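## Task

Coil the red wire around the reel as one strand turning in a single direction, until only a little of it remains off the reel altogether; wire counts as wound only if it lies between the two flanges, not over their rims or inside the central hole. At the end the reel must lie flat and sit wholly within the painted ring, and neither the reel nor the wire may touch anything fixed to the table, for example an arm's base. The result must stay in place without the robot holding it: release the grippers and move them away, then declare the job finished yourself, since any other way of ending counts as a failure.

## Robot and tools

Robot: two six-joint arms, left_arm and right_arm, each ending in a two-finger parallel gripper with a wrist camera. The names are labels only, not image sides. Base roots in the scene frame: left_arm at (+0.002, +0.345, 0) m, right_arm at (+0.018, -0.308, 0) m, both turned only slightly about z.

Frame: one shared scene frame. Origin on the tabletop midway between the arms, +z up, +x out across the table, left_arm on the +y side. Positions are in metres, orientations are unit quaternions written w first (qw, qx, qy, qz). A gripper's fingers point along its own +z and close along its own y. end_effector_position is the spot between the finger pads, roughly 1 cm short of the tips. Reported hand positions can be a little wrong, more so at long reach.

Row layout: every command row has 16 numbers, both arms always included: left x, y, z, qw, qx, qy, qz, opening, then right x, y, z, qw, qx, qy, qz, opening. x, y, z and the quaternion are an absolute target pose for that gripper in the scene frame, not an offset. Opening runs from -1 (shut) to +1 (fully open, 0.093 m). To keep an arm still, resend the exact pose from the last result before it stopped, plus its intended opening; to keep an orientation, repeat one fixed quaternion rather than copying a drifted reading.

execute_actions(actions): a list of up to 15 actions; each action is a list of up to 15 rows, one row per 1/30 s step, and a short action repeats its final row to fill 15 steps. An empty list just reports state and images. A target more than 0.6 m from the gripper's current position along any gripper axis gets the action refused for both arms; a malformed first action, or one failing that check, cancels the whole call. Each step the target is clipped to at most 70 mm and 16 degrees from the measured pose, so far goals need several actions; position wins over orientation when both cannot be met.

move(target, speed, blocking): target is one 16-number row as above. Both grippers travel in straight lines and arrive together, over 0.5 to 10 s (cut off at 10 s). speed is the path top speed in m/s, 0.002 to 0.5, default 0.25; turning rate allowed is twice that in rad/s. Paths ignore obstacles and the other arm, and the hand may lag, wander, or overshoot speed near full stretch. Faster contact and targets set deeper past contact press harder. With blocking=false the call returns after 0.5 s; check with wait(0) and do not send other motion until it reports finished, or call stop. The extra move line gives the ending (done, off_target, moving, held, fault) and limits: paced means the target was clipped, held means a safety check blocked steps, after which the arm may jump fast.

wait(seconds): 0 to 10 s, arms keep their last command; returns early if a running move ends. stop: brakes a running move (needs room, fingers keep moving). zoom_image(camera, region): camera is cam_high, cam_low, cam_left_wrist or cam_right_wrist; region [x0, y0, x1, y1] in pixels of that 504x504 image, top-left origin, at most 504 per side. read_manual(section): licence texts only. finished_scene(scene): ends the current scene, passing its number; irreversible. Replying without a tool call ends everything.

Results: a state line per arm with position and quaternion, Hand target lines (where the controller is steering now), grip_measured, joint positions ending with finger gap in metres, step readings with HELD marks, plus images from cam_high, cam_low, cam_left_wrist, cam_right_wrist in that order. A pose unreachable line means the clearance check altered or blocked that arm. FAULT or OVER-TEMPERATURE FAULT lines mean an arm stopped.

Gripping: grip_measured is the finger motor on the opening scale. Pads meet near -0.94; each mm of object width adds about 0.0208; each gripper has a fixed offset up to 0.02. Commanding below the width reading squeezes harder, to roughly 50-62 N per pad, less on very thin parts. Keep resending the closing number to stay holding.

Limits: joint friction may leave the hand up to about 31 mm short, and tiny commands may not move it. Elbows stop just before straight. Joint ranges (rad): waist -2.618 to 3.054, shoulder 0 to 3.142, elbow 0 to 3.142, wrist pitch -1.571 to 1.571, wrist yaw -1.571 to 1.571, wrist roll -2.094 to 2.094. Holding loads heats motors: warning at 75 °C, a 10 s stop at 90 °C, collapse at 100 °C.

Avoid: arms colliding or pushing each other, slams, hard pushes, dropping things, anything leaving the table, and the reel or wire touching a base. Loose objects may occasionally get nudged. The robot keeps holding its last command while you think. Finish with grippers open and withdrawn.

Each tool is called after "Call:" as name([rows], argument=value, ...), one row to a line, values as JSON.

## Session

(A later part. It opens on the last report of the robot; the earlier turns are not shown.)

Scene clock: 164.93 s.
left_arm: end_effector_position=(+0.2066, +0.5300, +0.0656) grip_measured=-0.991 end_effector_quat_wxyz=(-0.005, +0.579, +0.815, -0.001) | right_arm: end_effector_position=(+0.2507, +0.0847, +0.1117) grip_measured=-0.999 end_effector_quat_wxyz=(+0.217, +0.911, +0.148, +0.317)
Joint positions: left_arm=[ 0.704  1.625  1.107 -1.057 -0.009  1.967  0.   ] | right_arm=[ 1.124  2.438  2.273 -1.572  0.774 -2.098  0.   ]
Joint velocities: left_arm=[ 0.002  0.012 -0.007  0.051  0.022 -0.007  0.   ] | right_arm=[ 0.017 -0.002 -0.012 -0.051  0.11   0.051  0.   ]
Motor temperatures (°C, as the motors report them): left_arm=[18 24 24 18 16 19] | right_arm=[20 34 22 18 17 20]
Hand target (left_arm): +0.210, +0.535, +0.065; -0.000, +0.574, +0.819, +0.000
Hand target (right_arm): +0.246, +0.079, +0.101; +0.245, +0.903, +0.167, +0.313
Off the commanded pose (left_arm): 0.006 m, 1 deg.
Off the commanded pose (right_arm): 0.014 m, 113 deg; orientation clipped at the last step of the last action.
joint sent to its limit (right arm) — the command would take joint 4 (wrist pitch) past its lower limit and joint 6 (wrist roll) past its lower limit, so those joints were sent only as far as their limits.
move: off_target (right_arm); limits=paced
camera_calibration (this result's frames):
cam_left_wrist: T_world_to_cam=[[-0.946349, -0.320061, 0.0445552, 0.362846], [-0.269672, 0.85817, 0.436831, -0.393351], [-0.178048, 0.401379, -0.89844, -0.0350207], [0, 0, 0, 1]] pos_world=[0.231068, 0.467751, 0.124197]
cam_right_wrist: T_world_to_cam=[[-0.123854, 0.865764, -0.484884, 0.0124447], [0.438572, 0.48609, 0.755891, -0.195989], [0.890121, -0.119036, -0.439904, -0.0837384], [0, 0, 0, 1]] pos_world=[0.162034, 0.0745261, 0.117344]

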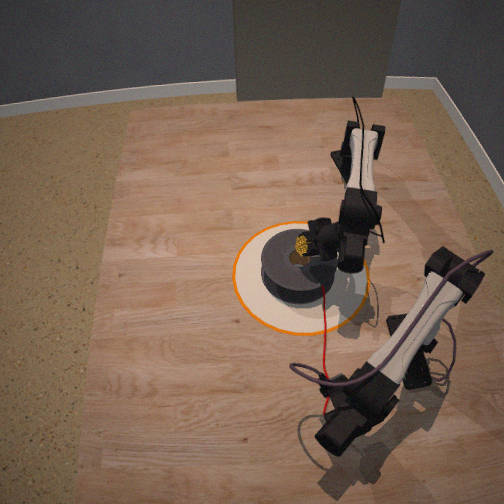

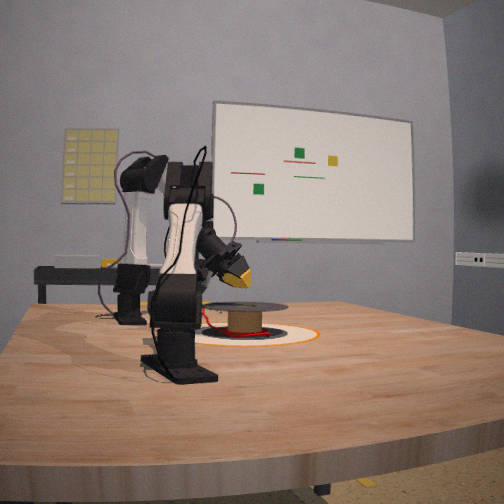

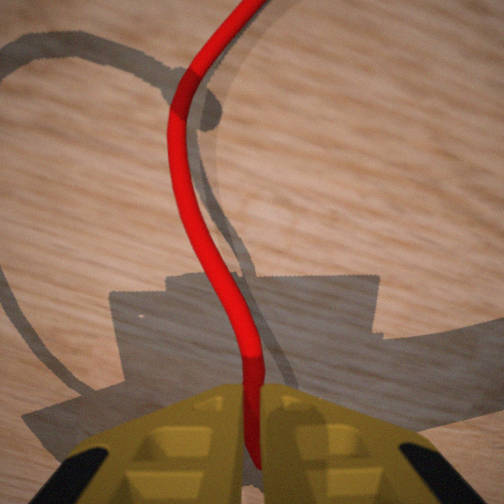

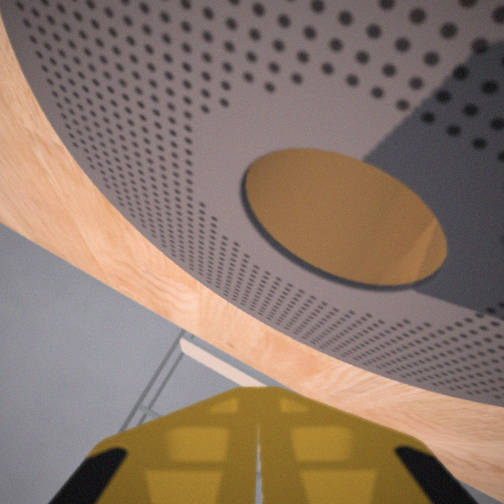

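Call:
move(target=[0.21,0.535,0.065,0,0.574,0.819,0,-1,0.245,0.0795,0.11,0,-0.7,0.714,0,-1], speed=0.5)

Scene clock: 168.13 s.
left_arm: end_effector_position=(+0.2066, +0.5300, +0.0656) grip_measured=-0.991 end_effector_quat_wxyz=(-0.005, +0.579, +0.815, -0.001) | right_arm: end_effector_position=(+0.2426, +0.0799, +0.1080) grip_measured=-0.999 end_effector_quat_wxyz=(-0.004, -0.707, +0.708, -0.002)
Joint positions: left_arm=[ 0.704  1.625  1.107 -1.057 -0.009  1.967  0.   ] | right_arm=[ 0.874  2.331  2.272 -1.52   0.003 -0.521  0.   ]
Joint velocities: left_arm=[-0.002  0.002 -0.032  0.007  0.022  0.022  0.   ] | right_arm=[ 0.002 -0.017 -0.017  0.007  0.007  0.051  0.   ]
Motor temperatures (°C, as the motors report them): left_arm=[18 23 24 18 16 19] | right_arm=[20 35 22 18 17 20]
Hand target (left_arm): +0.210, +0.535, +0.065; -0.000, +0.574, +0.819, +0.000
Hand target (right_arm): +0.243, +0.080, +0.110; -0.001, +0.702, -0.712, -0.006
Off the commanded pose (left_arm): 0.006 m, 1 deg.
Off the commanded pose (right_arm): 0.003 m, 1 deg.
move: done
camera_calibration (this result's frames):
cam_left_wrist: T_world_to_cam=[[-0.946349, -0.320061, 0.0445552, 0.362846], [-0.269672, 0.85817, 0.436831, -0.393351], [-0.178048, 0.401379, -0.89844, -0.0350207], [0, 0, 0, 1]] pos_world=[0.231068, 0.467751, 0.124197]
cam_right_wrist: T_world_to_cam=[[0.999926, -0.0118627, -0.00271043, -0.240758], [-0.00973889, -0.913721, 0.406226, 0.0711062], [-0.00729553, -0.40617, -0.913768, 0.213074], [0, 0, 0, 1]] pos_world=[0.242987, 0.148659, 0.165162]

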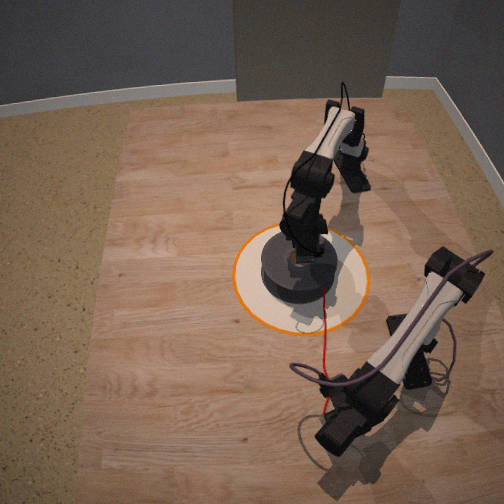

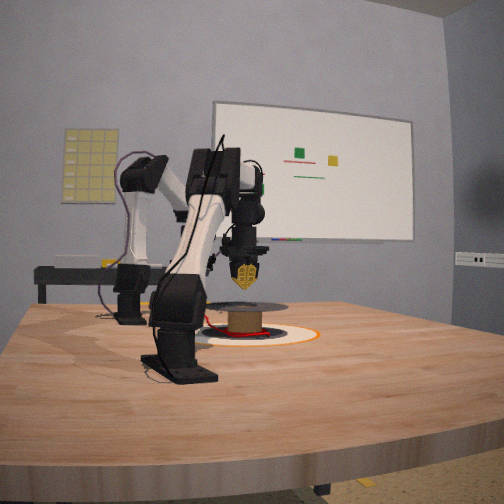

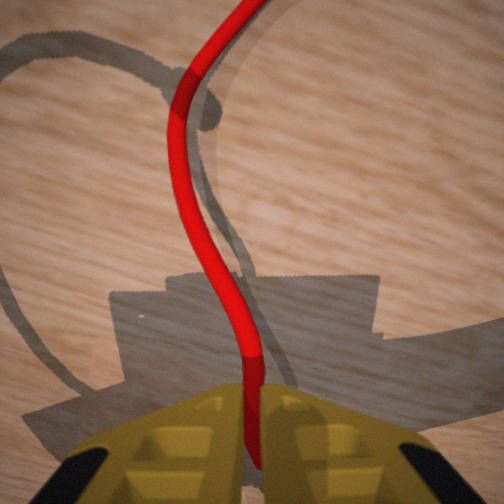

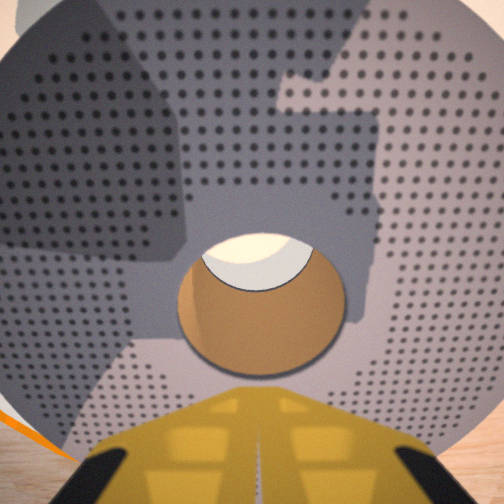

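Call:
move(target=[0.21,0.535,0.065,0,0.574,0.819,0,-1,0.245,0.0795,0.10,0,0.44,0.898,0,-1], speed=0.5)

Call:
move(target=[0.21,0.535,0.065,0,0.574,0.819,0,-1,0.245,0.0795,0.056,0,0.44,0.898,0,-1], speed=0.2)

Scene clock: 171.87 s.
left_arm: end_effector_position=(+0.2066, +0.5300, +0.0656) grip_measured=-0.991 end_effector_quat_wxyz=(-0.005, +0.579, +0.815, -0.001) | right_arm: end_effector_position=(+0.2431, +0.0810, +0.0992) grip_measured=-0.999 end_effector_quat_wxyz=(+0.001, +0.434, +0.901, -0.005)
Joint positions: left_arm=[ 0.704  1.625  1.107 -1.057 -0.009  1.967  0.   ] | right_arm=[ 0.874  2.331  2.237 -1.486  0.002  1.945  0.   ]
Joint velocities: left_arm=[-0.002 -0.002  0.007  0.022  0.022 -0.051  0.   ] | right_arm=[ 0.012  0.002 -0.017  0.037  0.007 -0.007  0.   ]
Motor temperatures (°C, as the motors report them): left_arm=[18 23 24 18 16 19] | right_arm=[20 36 22 18 17 20]
Hand target (left_arm): +0.210, +0.535, +0.065; -0.000, +0.574, +0.819, +0.000
Hand target (right_arm): +0.245, +0.079, +0.100; +0.000, +0.440, +0.898, -0.000
Off the commanded pose (left_arm): 0.006 m, 1 deg.
Off the commanded pose (right_arm): 0.003 m, 1 deg.
move: done
camera_calibration (this result's frames):
cam_left_wrist: T_world_to_cam=[[-0.946349, -0.320061, 0.0445552, 0.362846], [-0.269672, 0.85817, 0.436831, -0.393351], [-0.178048, 0.401379, -0.89844, -0.0350207], [0, 0, 0, 1]] pos_world=[0.231068, 0.467751, 0.124197]
cam_right_wrist: T_world_to_cam=[[-0.788065, -0.615558, 0.00644614, 0.241366], [-0.563966, 0.726133, 0.393284, 0.0788832], [-0.24677, 0.306298, -0.919394, 0.20652], [0, 0, 0, 1]] pos_world=[0.285662, 0.028038, 0.157294]

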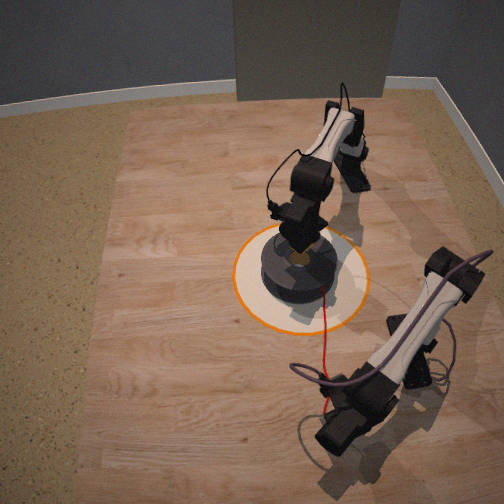

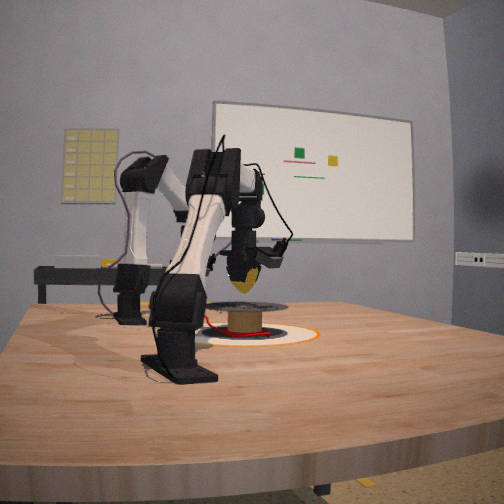

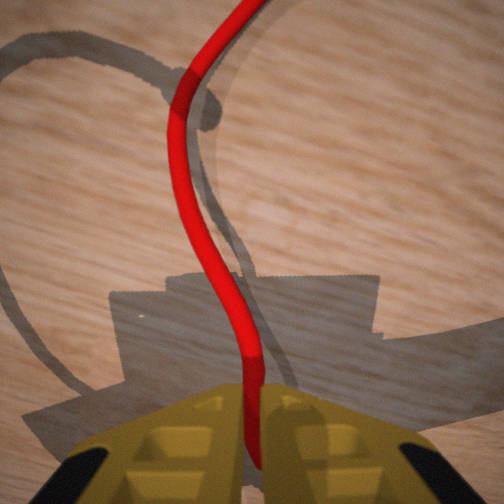

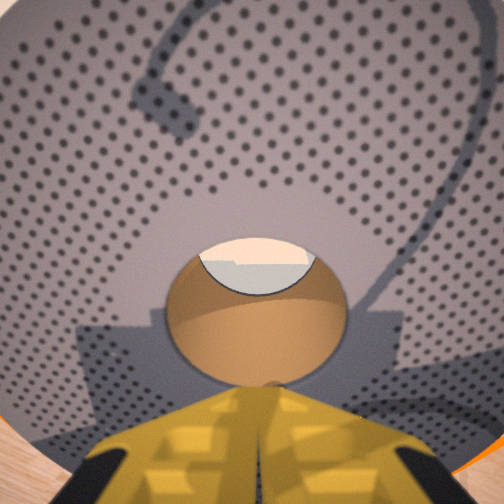

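Scene clock: 172.90 s.
left_arm: end_effector_position=(+0.2066, +0.5300, +0.0656) grip_measured=-0.991 end_effector_quat_wxyz=(-0.005, +0.579, +0.815, -0.001) | right_arm: end_effector_position=(+0.2430, +0.0809, +0.0574) grip_measured=-0.999 end_effector_quat_wxyz=(+0.001, +0.435, +0.900, -0.002)
Joint positions: left_arm=[ 0.704  1.625  1.107 -1.057 -0.009  1.967  0.   ] | right_arm=[ 0.874  2.31   2.036 -1.3    0.002  1.948  0.   ]
Joint velocities: left_arm=[ 0.002 -0.002 -0.022 -0.037 -0.007 -0.022  0.   ] | right_arm=[-0.012  0.007  0.012 -0.022 -0.007  0.007  0.   ]
Motor temperatures (°C, as the motors report them): left_arm=[18 23 24 18 16 19] | right_arm=[20 36 22 18 17 20]
Hand target (left_arm): +0.210, +0.535, +0.065; -0.000, +0.574, +0.819, +0.000
Hand target (right_arm): +0.244, +0.079, +0.056; -0.000, +0.440, +0.898, -0.000
Off the commanded pose (left_arm): 0.006 m, 1 deg.
Off the commanded pose (right_arm): 0.003 m, 1 deg.
move: done
camera_calibration (this result's frames):
cam_left_wrist: T_world_to_cam=[[-0.946349, -0.320061, 0.0445552, 0.362846], [-0.269672, 0.85817, 0.436831, -0.393351], [-0.178048, 0.401379, -0.89844, -0.0350207], [0, 0, 0, 1]] pos_world=[0.231068, 0.467751, 0.124197]
cam_right_wrist: T_world_to_cam=[[-0.789717, -0.613468, 0.0019832, 0.241942], [-0.562879, 0.725872, 0.395319, 0.0949483], [-0.243955, 0.311074, -0.918542, 0.167015], [0, 0, 0, 1]] pos_world=[0.285254, 0.0275491, 0.115396]

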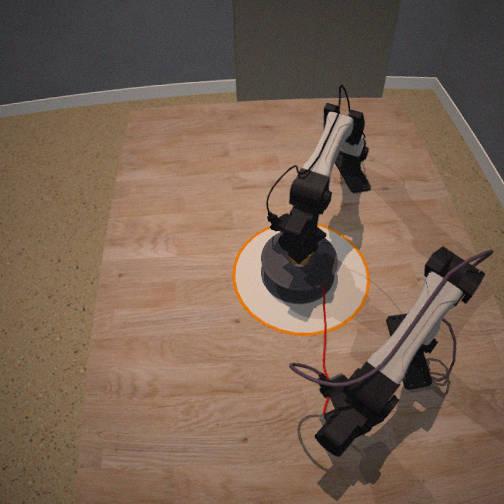

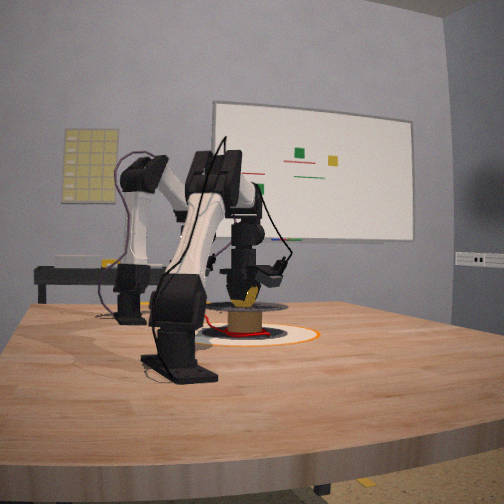

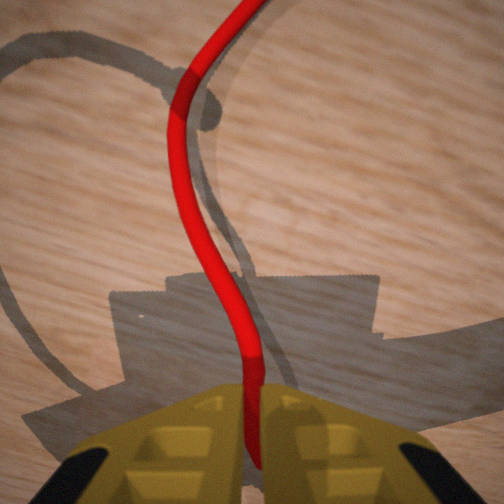

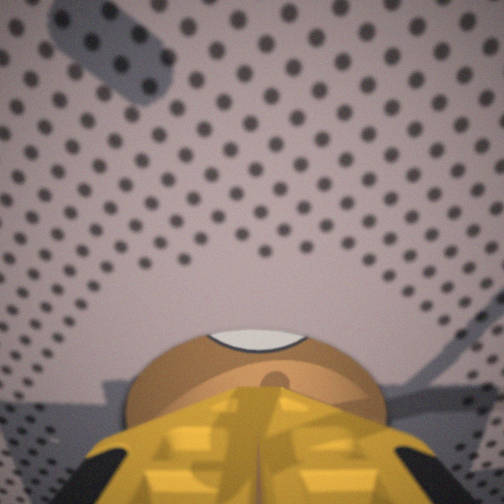

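Call:
move(target=[0.21,0.535,0.065,0,0.574,0.819,0,-1,0.245,0.0795,0.058,0,0.44,0.898,0,0.12], speed=0.2)

Scene clock: 173.87 s.
left_arm: end_effector_position=(+0.2066, +0.5300, +0.0656) grip_measured=-0.991 end_effector_quat_wxyz=(-0.005, +0.579, +0.815, -0.001) | right_arm: end_effector_position=(+0.2437, +0.0816, +0.0638) grip_measured=+0.037 end_effector_quat_wxyz=(+0.002, +0.435, +0.900, +0.006)
Joint positions: left_arm=[ 0.704  1.625  1.107 -1.057 -0.009  1.967  0.   ] | right_arm=[ 0.874  2.296  2.036 -1.3    0.004  1.948  0.047]
Joint velocities: left_arm=[ 0.017 -0.017  0.002  0.007 -0.007 -0.081  0.   ] | right_arm=[ 0.002  0.002  0.002  0.007  0.022 -0.066 -0.   ]
Motor temperatures (°C, as the motors report them): left_arm=[18 23 24 18 16 19] | right_arm=[20 36 22 18 17 20]
Hand target (left_arm): +0.210, +0.535, +0.065; -0.000, +0.574, +0.819, +0.000
Hand target (right_arm): +0.245, +0.079, +0.058; -0.000, +0.440, +0.898, -0.000
Off the commanded pose (left_arm): 0.006 m, 1 deg.
Off the commanded pose (right_arm): 0.006 m, 1 deg.
move: done
camera_calibration (this result's frames):
cam_left_wrist: T_world_to_cam=[[-0.946349, -0.320061, 0.0445552, 0.362846], [-0.269672, 0.85817, 0.436831, -0.393351], [-0.178048, 0.401379, -0.89844, -0.0350207], [0, 0, 0, 1]] pos_world=[0.231068, 0.467751, 0.124197]
cam_right_wrist: T_world_to_cam=[[-0.789902, -0.613091, -0.0132185, 0.243934], [-0.566358, 0.721087, 0.39909, 0.0933542], [-0.235147, 0.322728, -0.916816, 0.169653], [0, 0, 0, 1]] pos_world=[0.285449, 0.0274855, 0.121508]

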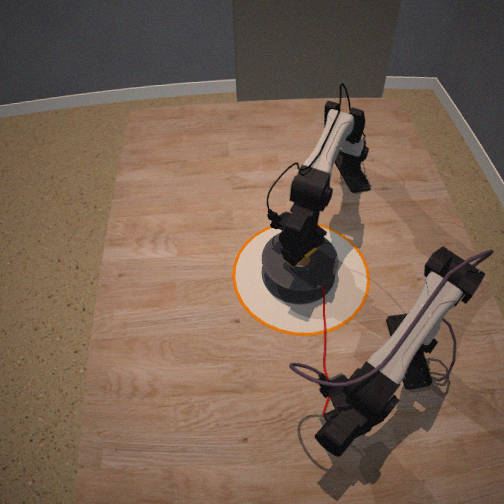

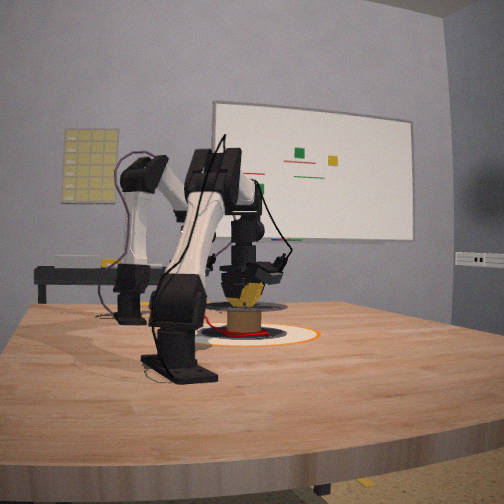

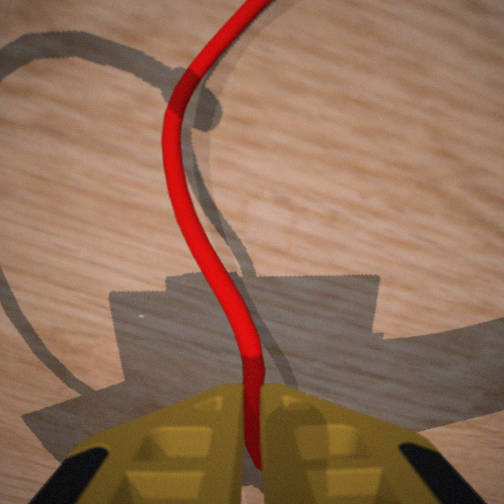

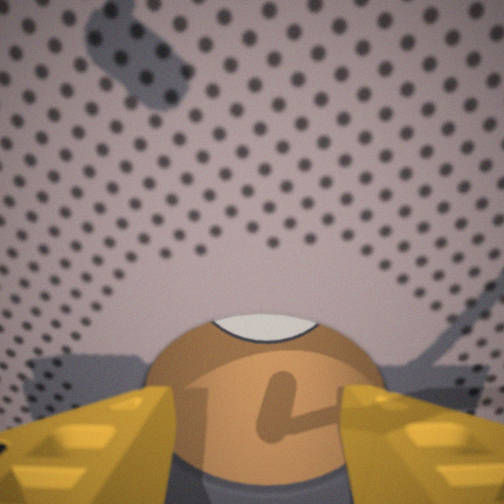

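Call:
move(target=[0.208,0.49,0.065,0,0.574,0.819,0,-1,0.245,0.0795,0.058,0,-0.174,0.985,0,0.12], speed=0.3)

Scene clock: 176.97 s.
left_arm: end_effector_position=(+0.2063, +0.4936, +0.0621) grip_measured=-0.991 end_effector_quat_wxyz=(-0.007, +0.573, +0.819, -0.008) | right_arm: end_effector_position=(+0.2441, +0.0825, +0.0645) grip_measured=+0.037 end_effector_quat_wxyz=(+0.007, -0.167, +0.986, +0.005)
Joint positions: left_arm=[ 0.598  1.555  1.022 -1.057 -0.008  1.847  0.   ] | right_arm=[ 0.874  2.294  2.036 -1.296  0.003  0.713  0.047]
Joint velocities: left_arm=[ 0.002 -0.007  0.002  0.066 -0.022 -0.022  0.   ] | right_arm=[ 0.002  0.002 -0.017 -0.051 -0.066 -0.007  0.001]
Motor temperatures (°C, as the motors report them): left_arm=[18 24 24 18 16 19] | right_arm=[20 37 22 18 17 20]
Hand target (left_arm): +0.207, +0.490, +0.065; -0.000, +0.574, +0.819, -0.001
Hand target (right_arm): +0.245, +0.079, +0.058; -0.000, -0.174, +0.985, +0.000
Off the commanded pose (left_arm): 0.005 m, 1 deg.
Off the commanded pose (right_arm): 0.007 m, 1 deg.
move: done
camera_calibration (this result's frames):
cam_left_wrist: T_world_to_cam=[[-0.941012, -0.33326, 0.058608, 0.355532], [-0.277079, 0.858326, 0.431862, -0.358873], [-0.194227, 0.390148, -0.900034, -0.0145935], [0, 0, 0, 1]] pos_world=[0.232289, 0.432208, 0.121012]
cam_right_wrist: T_world_to_cam=[[0.319217, -0.94763, -0.00987362, 0.00143276], [-0.87339, -0.29822, 0.385039, 0.25257], [-0.367819, -0.114287, -0.922848, 0.238881], [0, 0, 0, 1]] pos_world=[0.307999, 0.10398, 0.123216]

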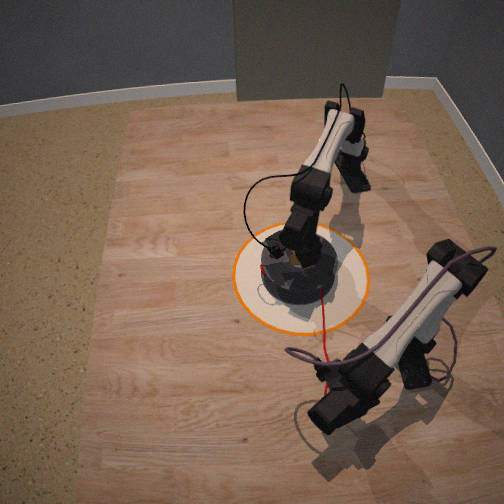

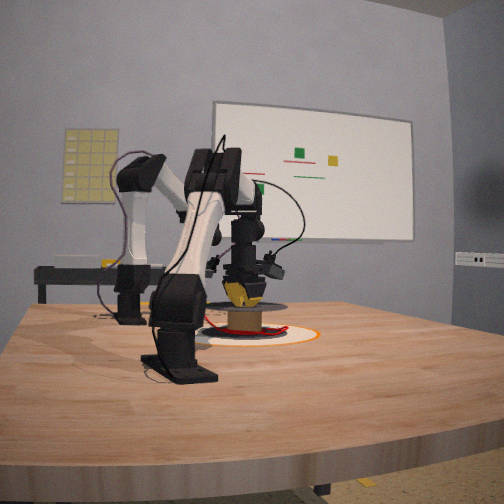

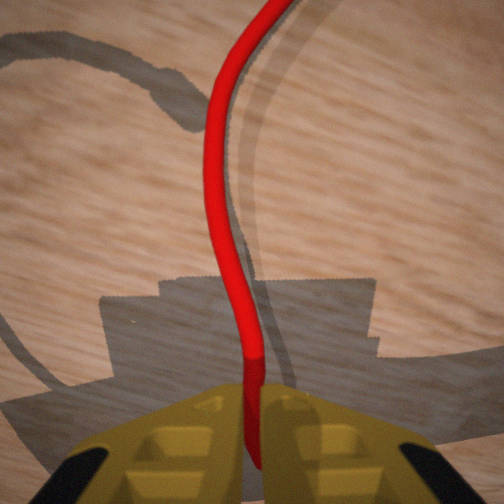

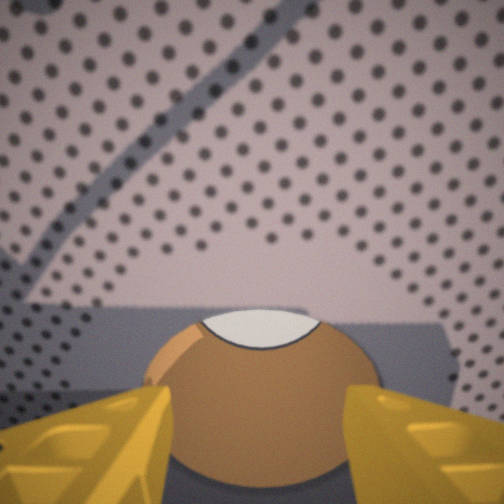

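Call:
zoom_image(camera="cam_low", region=[190, 290, 310, 350])

Call:
zoom_image(camera="cam_high", region=[230, 220, 370, 340])

Region (190, 290, 310, 350) of cam_low's 504x504 image, scaled by 4.200, with more detail than that image has.

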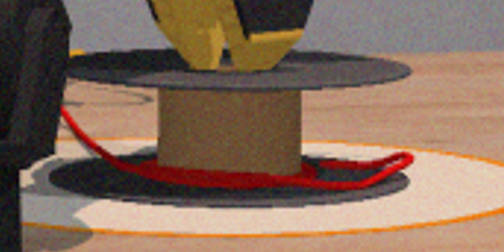

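Region (230, 220, 370, 340) of cam_high's 504x504 image, scaled by 3.600, with more detail than that image has; it fills the top 432 rows of this view, and the rest is white.

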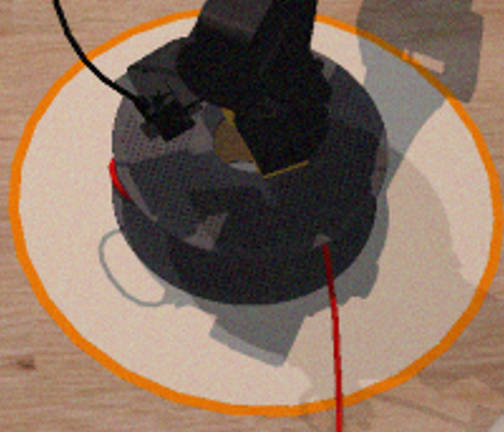

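Call:
move(target=[0.205,0.42,0.068,0,0.61,0.793,0,-1,0.245,0.0795,0.058,0,-0.819,0.574,0,0.12], speed=0.3)

Scene clock: 182.73 s.
left_arm: end_effector_position=(+0.2075, +0.4251, +0.0658) grip_measured=-0.991 end_effector_quat_wxyz=(-0.003, +0.609, +0.793, +0.000) | right_arm: end_effector_position=(+0.2387, +0.0847, +0.0655) grip_measured=+0.087 end_effector_quat_wxyz=(-0.006, +0.815, -0.580, -0.016)
Joint positions: left_arm=[ 0.342  1.41   0.906 -1.069 -0.006  1.68   0.   ] | right_arm=[ 0.874  2.292  2.036 -1.3   -0.031 -0.856  0.049]
Joint velocities: left_arm=[-0.002 -0.007 -0.017 -0.081 -0.037 -0.007  0.   ] | right_arm=[ 0.007  0.002 -0.002  0.022 -0.022  0.051 -0.001]
Motor temperatures (°C, as the motors report them): left_arm=[18 24 24 18 16 19] | right_arm=[20 37 22 18 17 20]
Hand target (left_arm): +0.203, +0.421, +0.067; -0.001, +0.610, +0.793, -0.001
Hand target (right_arm): +0.245, +0.079, +0.058; +0.000, +0.819, -0.574, -0.000
Off the commanded pose (left_arm): 0.006 m, 0 deg.
Off the commanded pose (right_arm): 0.011 m, 2 deg.
move: off_target (right_arm)
camera_calibration (this result's frames):
cam_left_wrist: T_world_to_cam=[[-0.967765, -0.248461, 0.0412043, 0.304361], [-0.206363, 0.876064, 0.435806, -0.32388], [-0.144378, 0.413254, -0.899097, -0.00455293], [0, 0, 0, 1]] pos_world=[0.227055, 0.361243, 0.124514]
cam_right_wrist: T_world_to_cam=[[0.948074, 0.317878, -0.0104701, -0.251978], [0.299278, -0.880489, 0.367658, 0.0185928], [0.107652, -0.3517, -0.929902, 0.145171], [0, 0, 0, 1]] pos_world=[0.217701, 0.147526, 0.125521]

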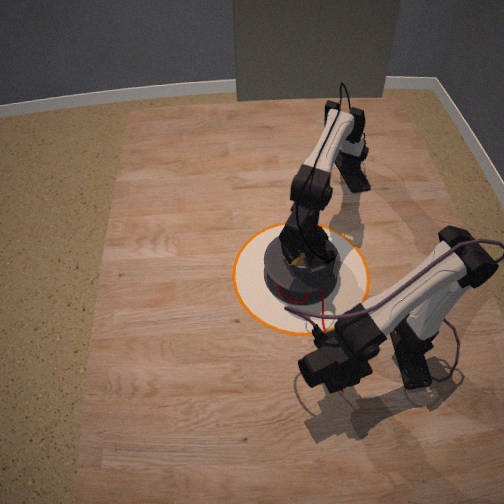

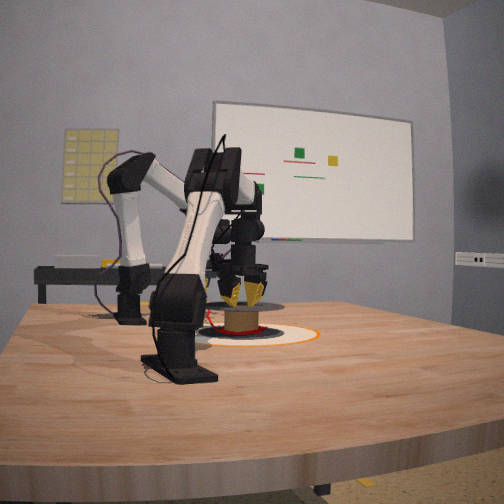

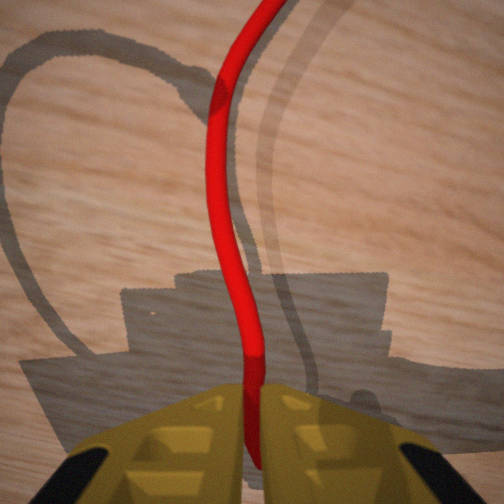

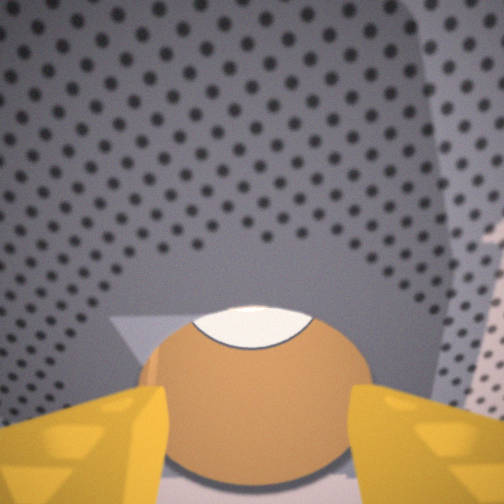

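Call:
zoom_image(camera="cam_high", region=[230, 220, 370, 340])

Call:
zoom_image(camera="cam_low", region=[190, 280, 310, 350])

Region (230, 220, 370, 340) of cam_high's 504x504 image, scaled by 3.600, with more detail than that image has; it fills the top 432 rows of this view, and the rest is white.

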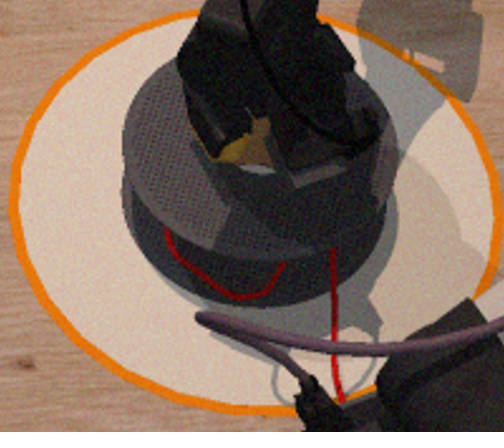

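Region (190, 280, 310, 350) of cam_low's 504x504 image, scaled by 4.200, with more detail than that image has; it fills the top 294 rows of this view, and the rest is white.

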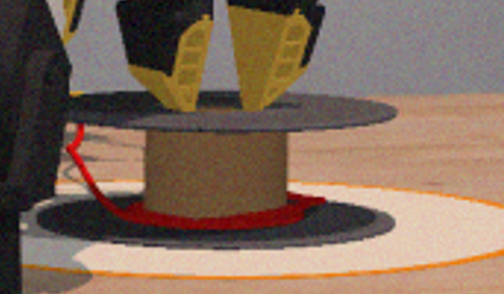

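Call:
move(target=[0.2,0.38,0.07,0,0.64,0.768,0,-1,0.243,0.081,0.058,0,-0.996,0.087,0,0.1], speed=0.3)

Scene clock: 186.23 s.
left_arm: end_effector_position=(+0.2040, +0.3835, +0.0684) grip_measured=-0.991 end_effector_quat_wxyz=(-0.002, +0.640, +0.768, -0.000) | right_arm: end_effector_position=(+0.2376, +0.0784, +0.0655) grip_measured=+0.086 end_effector_quat_wxyz=(+0.000, +0.995, -0.098, -0.010)
Joint positions: left_arm=[ 0.161  1.346  0.866 -1.093 -0.003  1.577  0.   ] | right_arm=[ 0.874  2.292  2.036 -1.324 -0.018 -1.898  0.049]
Joint velocities: left_arm=[-0.012  0.007 -0.012 -0.051 -0.007 -0.022  0.   ] | right_arm=[-0.007 -0.022 -0.022 -0.022 -0.007 -0.007 -0.   ]
Motor temperatures (°C, as the motors report them): left_arm=[18 24 24 18 16 19] | right_arm=[20 37 22 18 17 20]
Hand target (left_arm): +0.199, +0.381, +0.070; -0.001, +0.640, +0.768, -0.001
Hand target (right_arm): +0.243, +0.081, +0.058; +0.001, +0.996, -0.087, -0.000
Off the commanded pose (left_arm): 0.006 m, 0 deg.
Off the commanded pose (right_arm): 0.010 m, 2 deg.
move: done
camera_calibration (this result's frames):
cam_left_wrist: T_world_to_cam=[[-0.984264, -0.171987, 0.0405526, 0.264527], [-0.137809, 0.890775, 0.433045, -0.308735], [-0.110601, 0.420642, -0.90046, 0.00486425], [0, 0, 0, 1]] pos_world=[0.218356, 0.318463, 0.127349]
cam_right_wrist: T_world_to_cam=[[0.204856, 0.978783, -0.004297, -0.12462], [0.905719, -0.187896, 0.379959, -0.185791], [0.37109, -0.0817289, -0.924993, 0.058928], [0, 0, 0, 1]] pos_world=[0.171937, 0.0918826, 0.124566]

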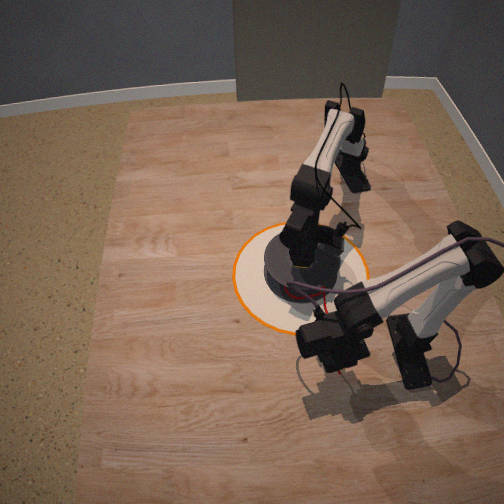

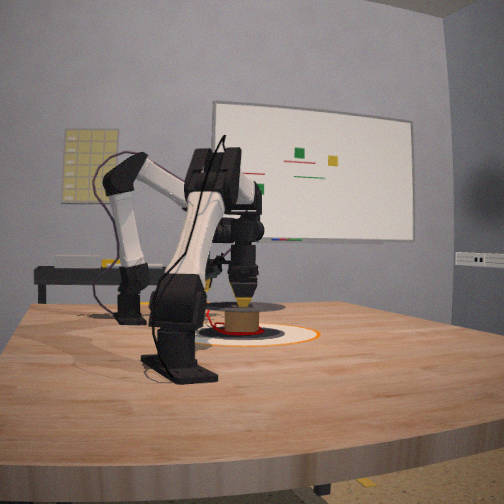

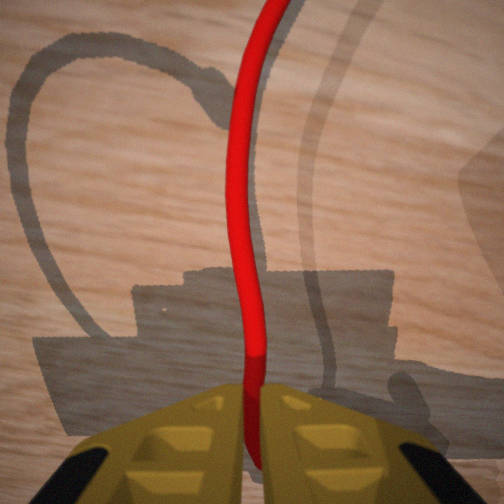

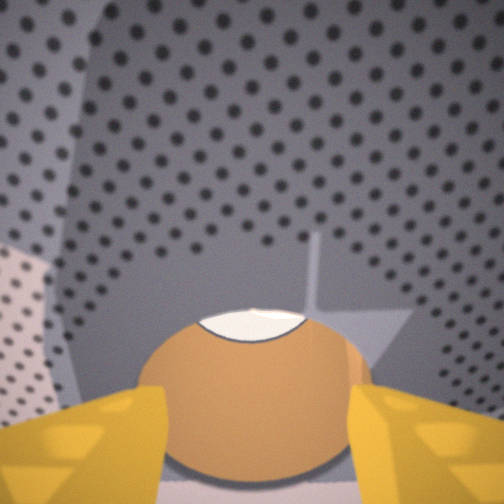

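Good progress. Reset the right gripper.

Call:
move(target=[0.2,0.38,0.07,0,0.64,0.768,0,-1,0.24,0.08,0.066,0,-0.996,0.087,0,-1], speed=0.3)

Call:
move(target=[0.2,0.38,0.07,0,0.64,0.768,0,-1,0.24,0.08,0.10,0,-0.5,0.866,0,-1], speed=0.5)

Call:
move(target=[0.2,0.38,0.07,0,0.64,0.768,0,-1,0.24,0.08,0.09,0,0.44,0.898,0,-1], speed=0.5)

Scene clock: 187.57 s.
left_arm: end_effector_position=(+0.2040, +0.3835, +0.0684) grip_measured=-0.991 end_effector_quat_wxyz=(-0.002, +0.639, +0.770, -0.000) | right_arm: end_effector_position=(+0.2386, +0.0781, +0.0661) grip_measured=-0.999 end_effector_quat_wxyz=(+0.001, +0.996, -0.092, -0.007)
Joint positions: left_arm=[ 0.161  1.346  0.866 -1.093 -0.003  1.574  0.   ] | right_arm=[ 0.874  2.29   2.036 -1.324 -0.012 -1.91   0.   ]
Joint velocities: left_arm=[-0.002 -0.007 -0.022 -0.051 -0.037 -0.037  0.   ] | right_arm=[ 0.002  0.002 -0.012  0.022 -0.022 -0.007  0.   ]
Motor temperatures (°C, as the motors report them): left_arm=[18 24 24 18 16 19] | right_arm=[20 37 22 18 17 20]
Hand target (left_arm): +0.200, +0.380, +0.070; -0.000, +0.640, +0.768, -0.000
Hand target (right_arm): +0.240, +0.080, +0.066; -0.000, +0.996, -0.087, -0.000
Off the commanded pose (left_arm): 0.006 m, 0 deg.
Off the commanded pose (right_arm): 0.002 m, 1 deg.
move: done
camera_calibration (this result's frames):
cam_left_wrist: T_world_to_cam=[[-0.983668, -0.175366, 0.0405438, 0.265702], [-0.14087, 0.890292, 0.433055, -0.307926], [-0.112039, 0.420271, -0.900455, 0.00529955], [0, 0, 0, 1]] pos_world=[0.218579, 0.318512, 0.127348]
cam_right_wrist: T_world_to_cam=[[0.192873, 0.981215, -0.00409399, -0.121819], [0.905687, -0.176419, 0.385498, -0.188181], [0.377534, -0.0780601, -0.9227, 0.057169], [0, 0, 0, 1]] pos_world=[0.172345, 0.0907946, 0.124794]

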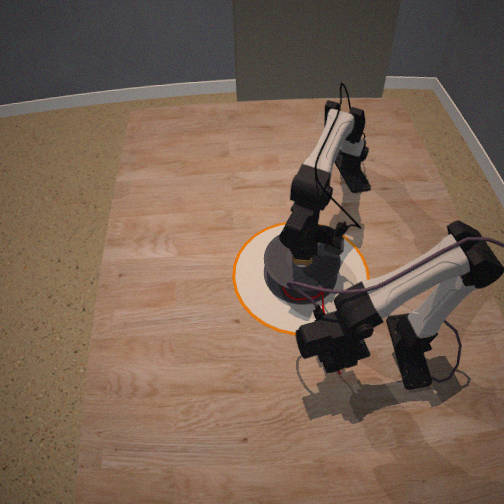

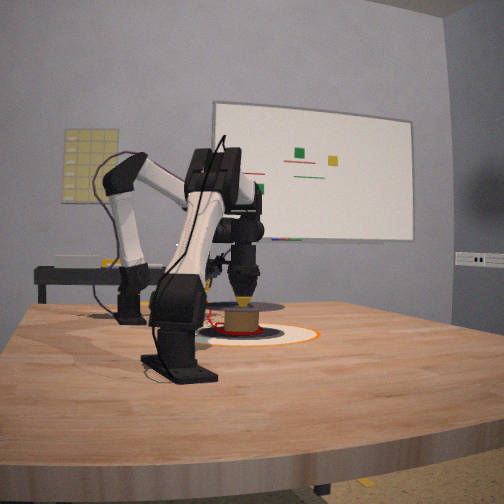

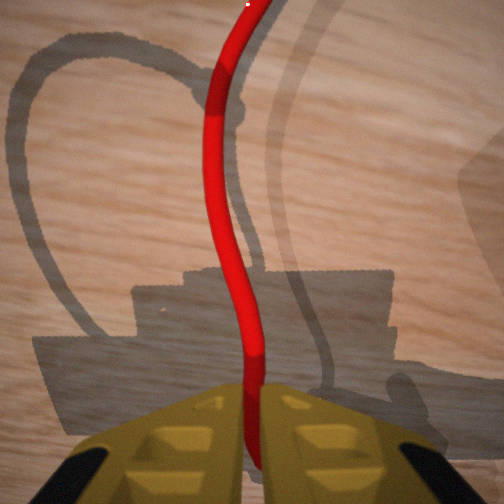

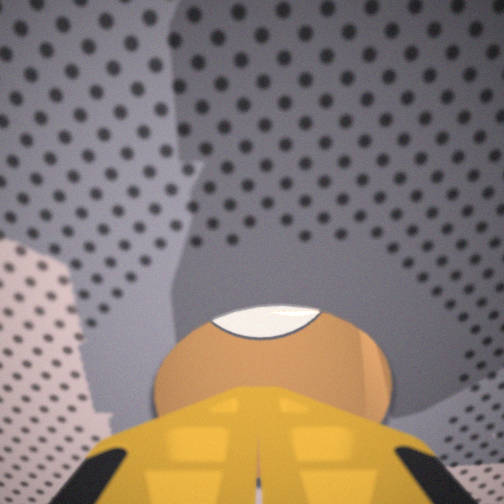

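Scene clock: 190.23 s.
left_arm: end_effector_position=(+0.2040, +0.3835, +0.0684) grip_measured=-0.991 end_effector_quat_wxyz=(-0.002, +0.638, +0.770, -0.000) | right_arm: end_effector_position=(+0.2398, +0.0802, +0.1014) grip_measured=-0.999 end_effector_quat_wxyz=(+0.002, -0.502, +0.865, +0.008)
Joint positions: left_arm=[ 0.161  1.346  0.866 -1.093 -0.003  1.573  0.   ] | right_arm=[ 0.874  2.29   2.176 -1.446 -0.012 -0.003  0.   ]
Joint velocities: left_arm=[-0.032 -0.002  0.002 -0.066  0.007 -0.066  0.   ] | right_arm=[ 0.007  0.002 -0.002 -0.007  0.037  0.066  0.   ]
Motor temperatures (°C, as the motors report them): left_arm=[18 24 24 18 16 19] | right_arm=[20 38 22 18 17 20]
Hand target (left_arm): +0.200, +0.380, +0.070; -0.000, +0.640, +0.768, -0.000
Hand target (right_arm): +0.240, +0.081, +0.100; +0.000, -0.500, +0.866, +0.000
Off the commanded pose (left_arm): 0.006 m, 0 deg.
Off the commanded pose (right_arm): 0.001 m, 1 deg.
move: done
camera_calibration (this result's frames):
cam_left_wrist: T_world_to_cam=[[-0.983534, -0.176116, 0.0405418, 0.265963], [-0.141549, 0.890183, 0.433057, -0.307746], [-0.112358, 0.420188, -0.900454, 0.00539651], [0, 0, 0, 1]] pos_world=[0.218628, 0.318523, 0.127348]
cam_right_wrist: T_world_to_cam=[[0.862661, -0.505607, -0.0133569, -0.164436], [-0.461456, -0.797593, 0.388463, 0.174834], [-0.207063, -0.328948, -0.921368, 0.249652], [0, 0, 0, 1]] pos_world=[0.274225, 0.138429, 0.159908]

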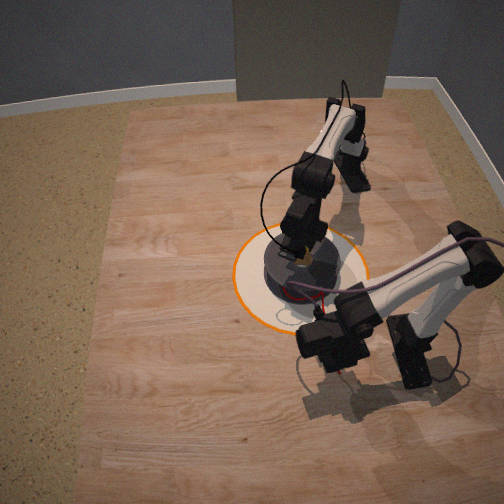

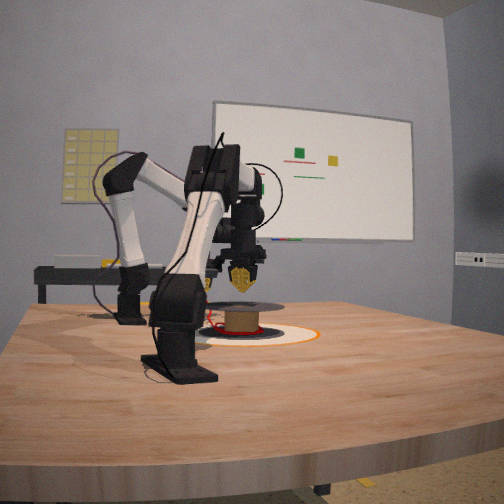

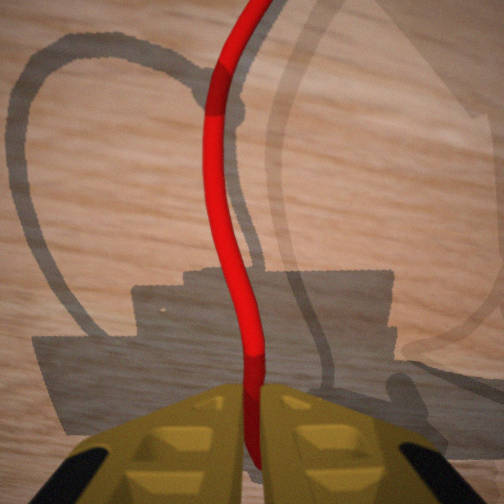

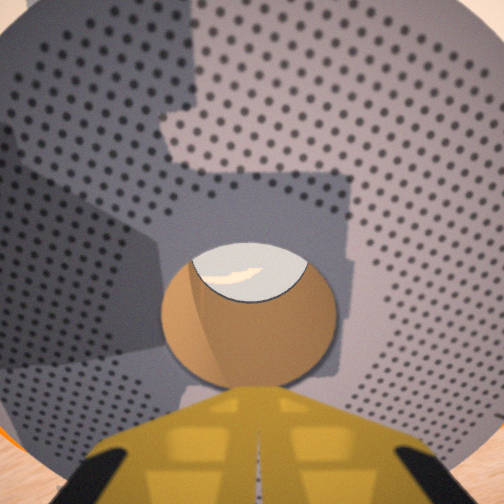

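Scene clock: 192.93 s.
left_arm: end_effector_position=(+0.2040, +0.3835, +0.0684) grip_measured=-0.991 end_effector_quat_wxyz=(-0.002, +0.638, +0.770, -0.000) | right_arm: end_effector_position=(+0.2401, +0.0807, +0.0982) grip_measured=-0.999 end_effector_quat_wxyz=(-0.006, +0.438, +0.899, +0.006)
Joint positions: left_arm=[ 0.161  1.346  0.866 -1.093 -0.003  1.573  0.   ] | right_arm=[ 0.874  2.29   2.163 -1.432 -0.012  1.955  0.   ]
Joint velocities: left_arm=[ 0.017  0.002 -0.012 -0.037 -0.022 -0.037  0.   ] | right_arm=[-0.012 -0.007  0.002 -0.022 -0.066  0.022  0.   ]
Motor temperatures (°C, as the motors report them): left_arm=[18 24 24 18 16 19] | right_arm=[20 38 22 18 17 20]
Hand target (left_arm): +0.200, +0.380, +0.070; -0.000, +0.640, +0.768, -0.000
Hand target (right_arm): +0.240, +0.080, +0.090; -0.000, +0.440, +0.898, -0.000
Off the commanded pose (left_arm): 0.006 m, 0 deg.
Off the commanded pose (right_arm): 0.008 m, 1 deg.
move: done
camera_calibration (this result's frames):
cam_left_wrist: T_world_to_cam=[[-0.983534, -0.176116, 0.0405418, 0.265963], [-0.141549, 0.890183, 0.433057, -0.307746], [-0.112358, 0.420188, -0.900454, 0.00539651], [0, 0, 0, 1]] pos_world=[0.218628, 0.318523, 0.127348]
cam_right_wrist: T_world_to_cam=[[-0.794354, -0.60741, -0.00740122, 0.241065], [-0.55567, 0.721659, 0.412842, 0.0742449], [-0.245423, 0.332055, -0.910773, 0.20171], [0, 0, 0, 1]] pos_world=[0.282251, 0.0258668, 0.154845]

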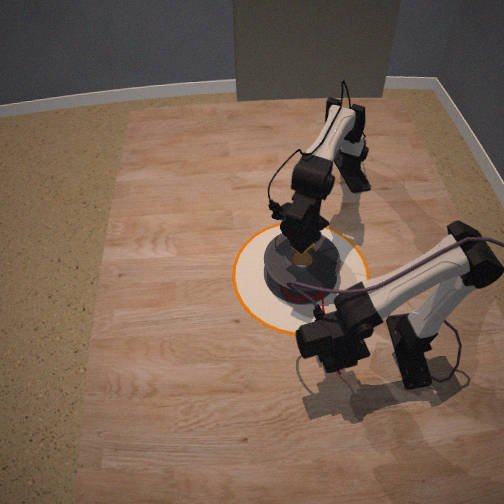

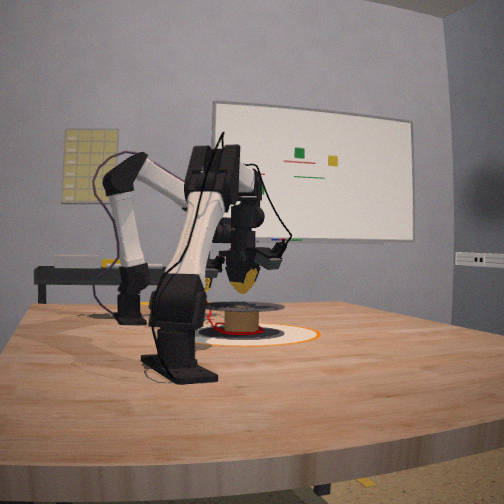

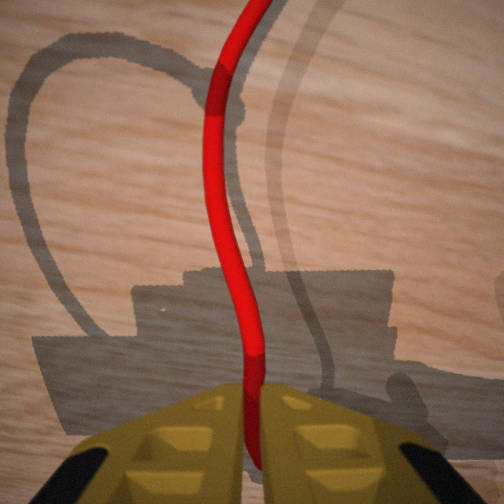

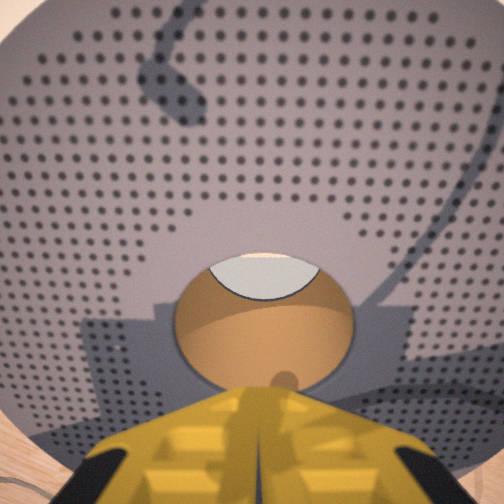

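Call:
zoom_image(camera="cam_high", region=[250, 240, 360, 340])

Call:
zoom_image(camera="cam_low", region=[190, 285, 300, 350])

Region (250, 240, 360, 340) of cam_high's 504x504 image, scaled by 4.582, with more detail than that image has; it fills the top 458 rows of this view, and the rest is white.

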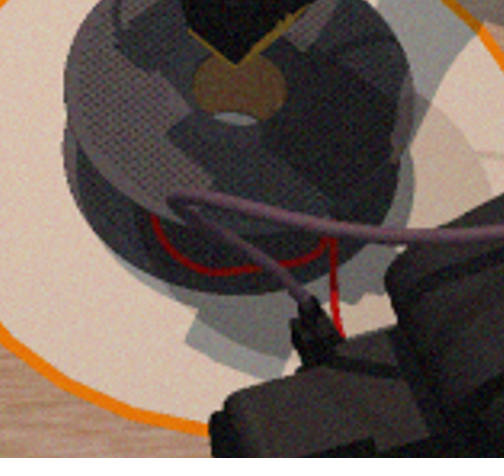

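Region (190, 285, 300, 350) of cam_low's 504x504 image, scaled by 4.582, with more detail than that image has; it fills the top 298 rows of this view, and the rest is white.

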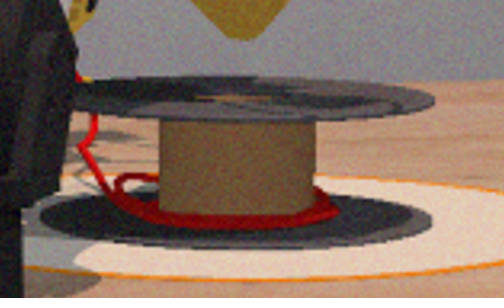

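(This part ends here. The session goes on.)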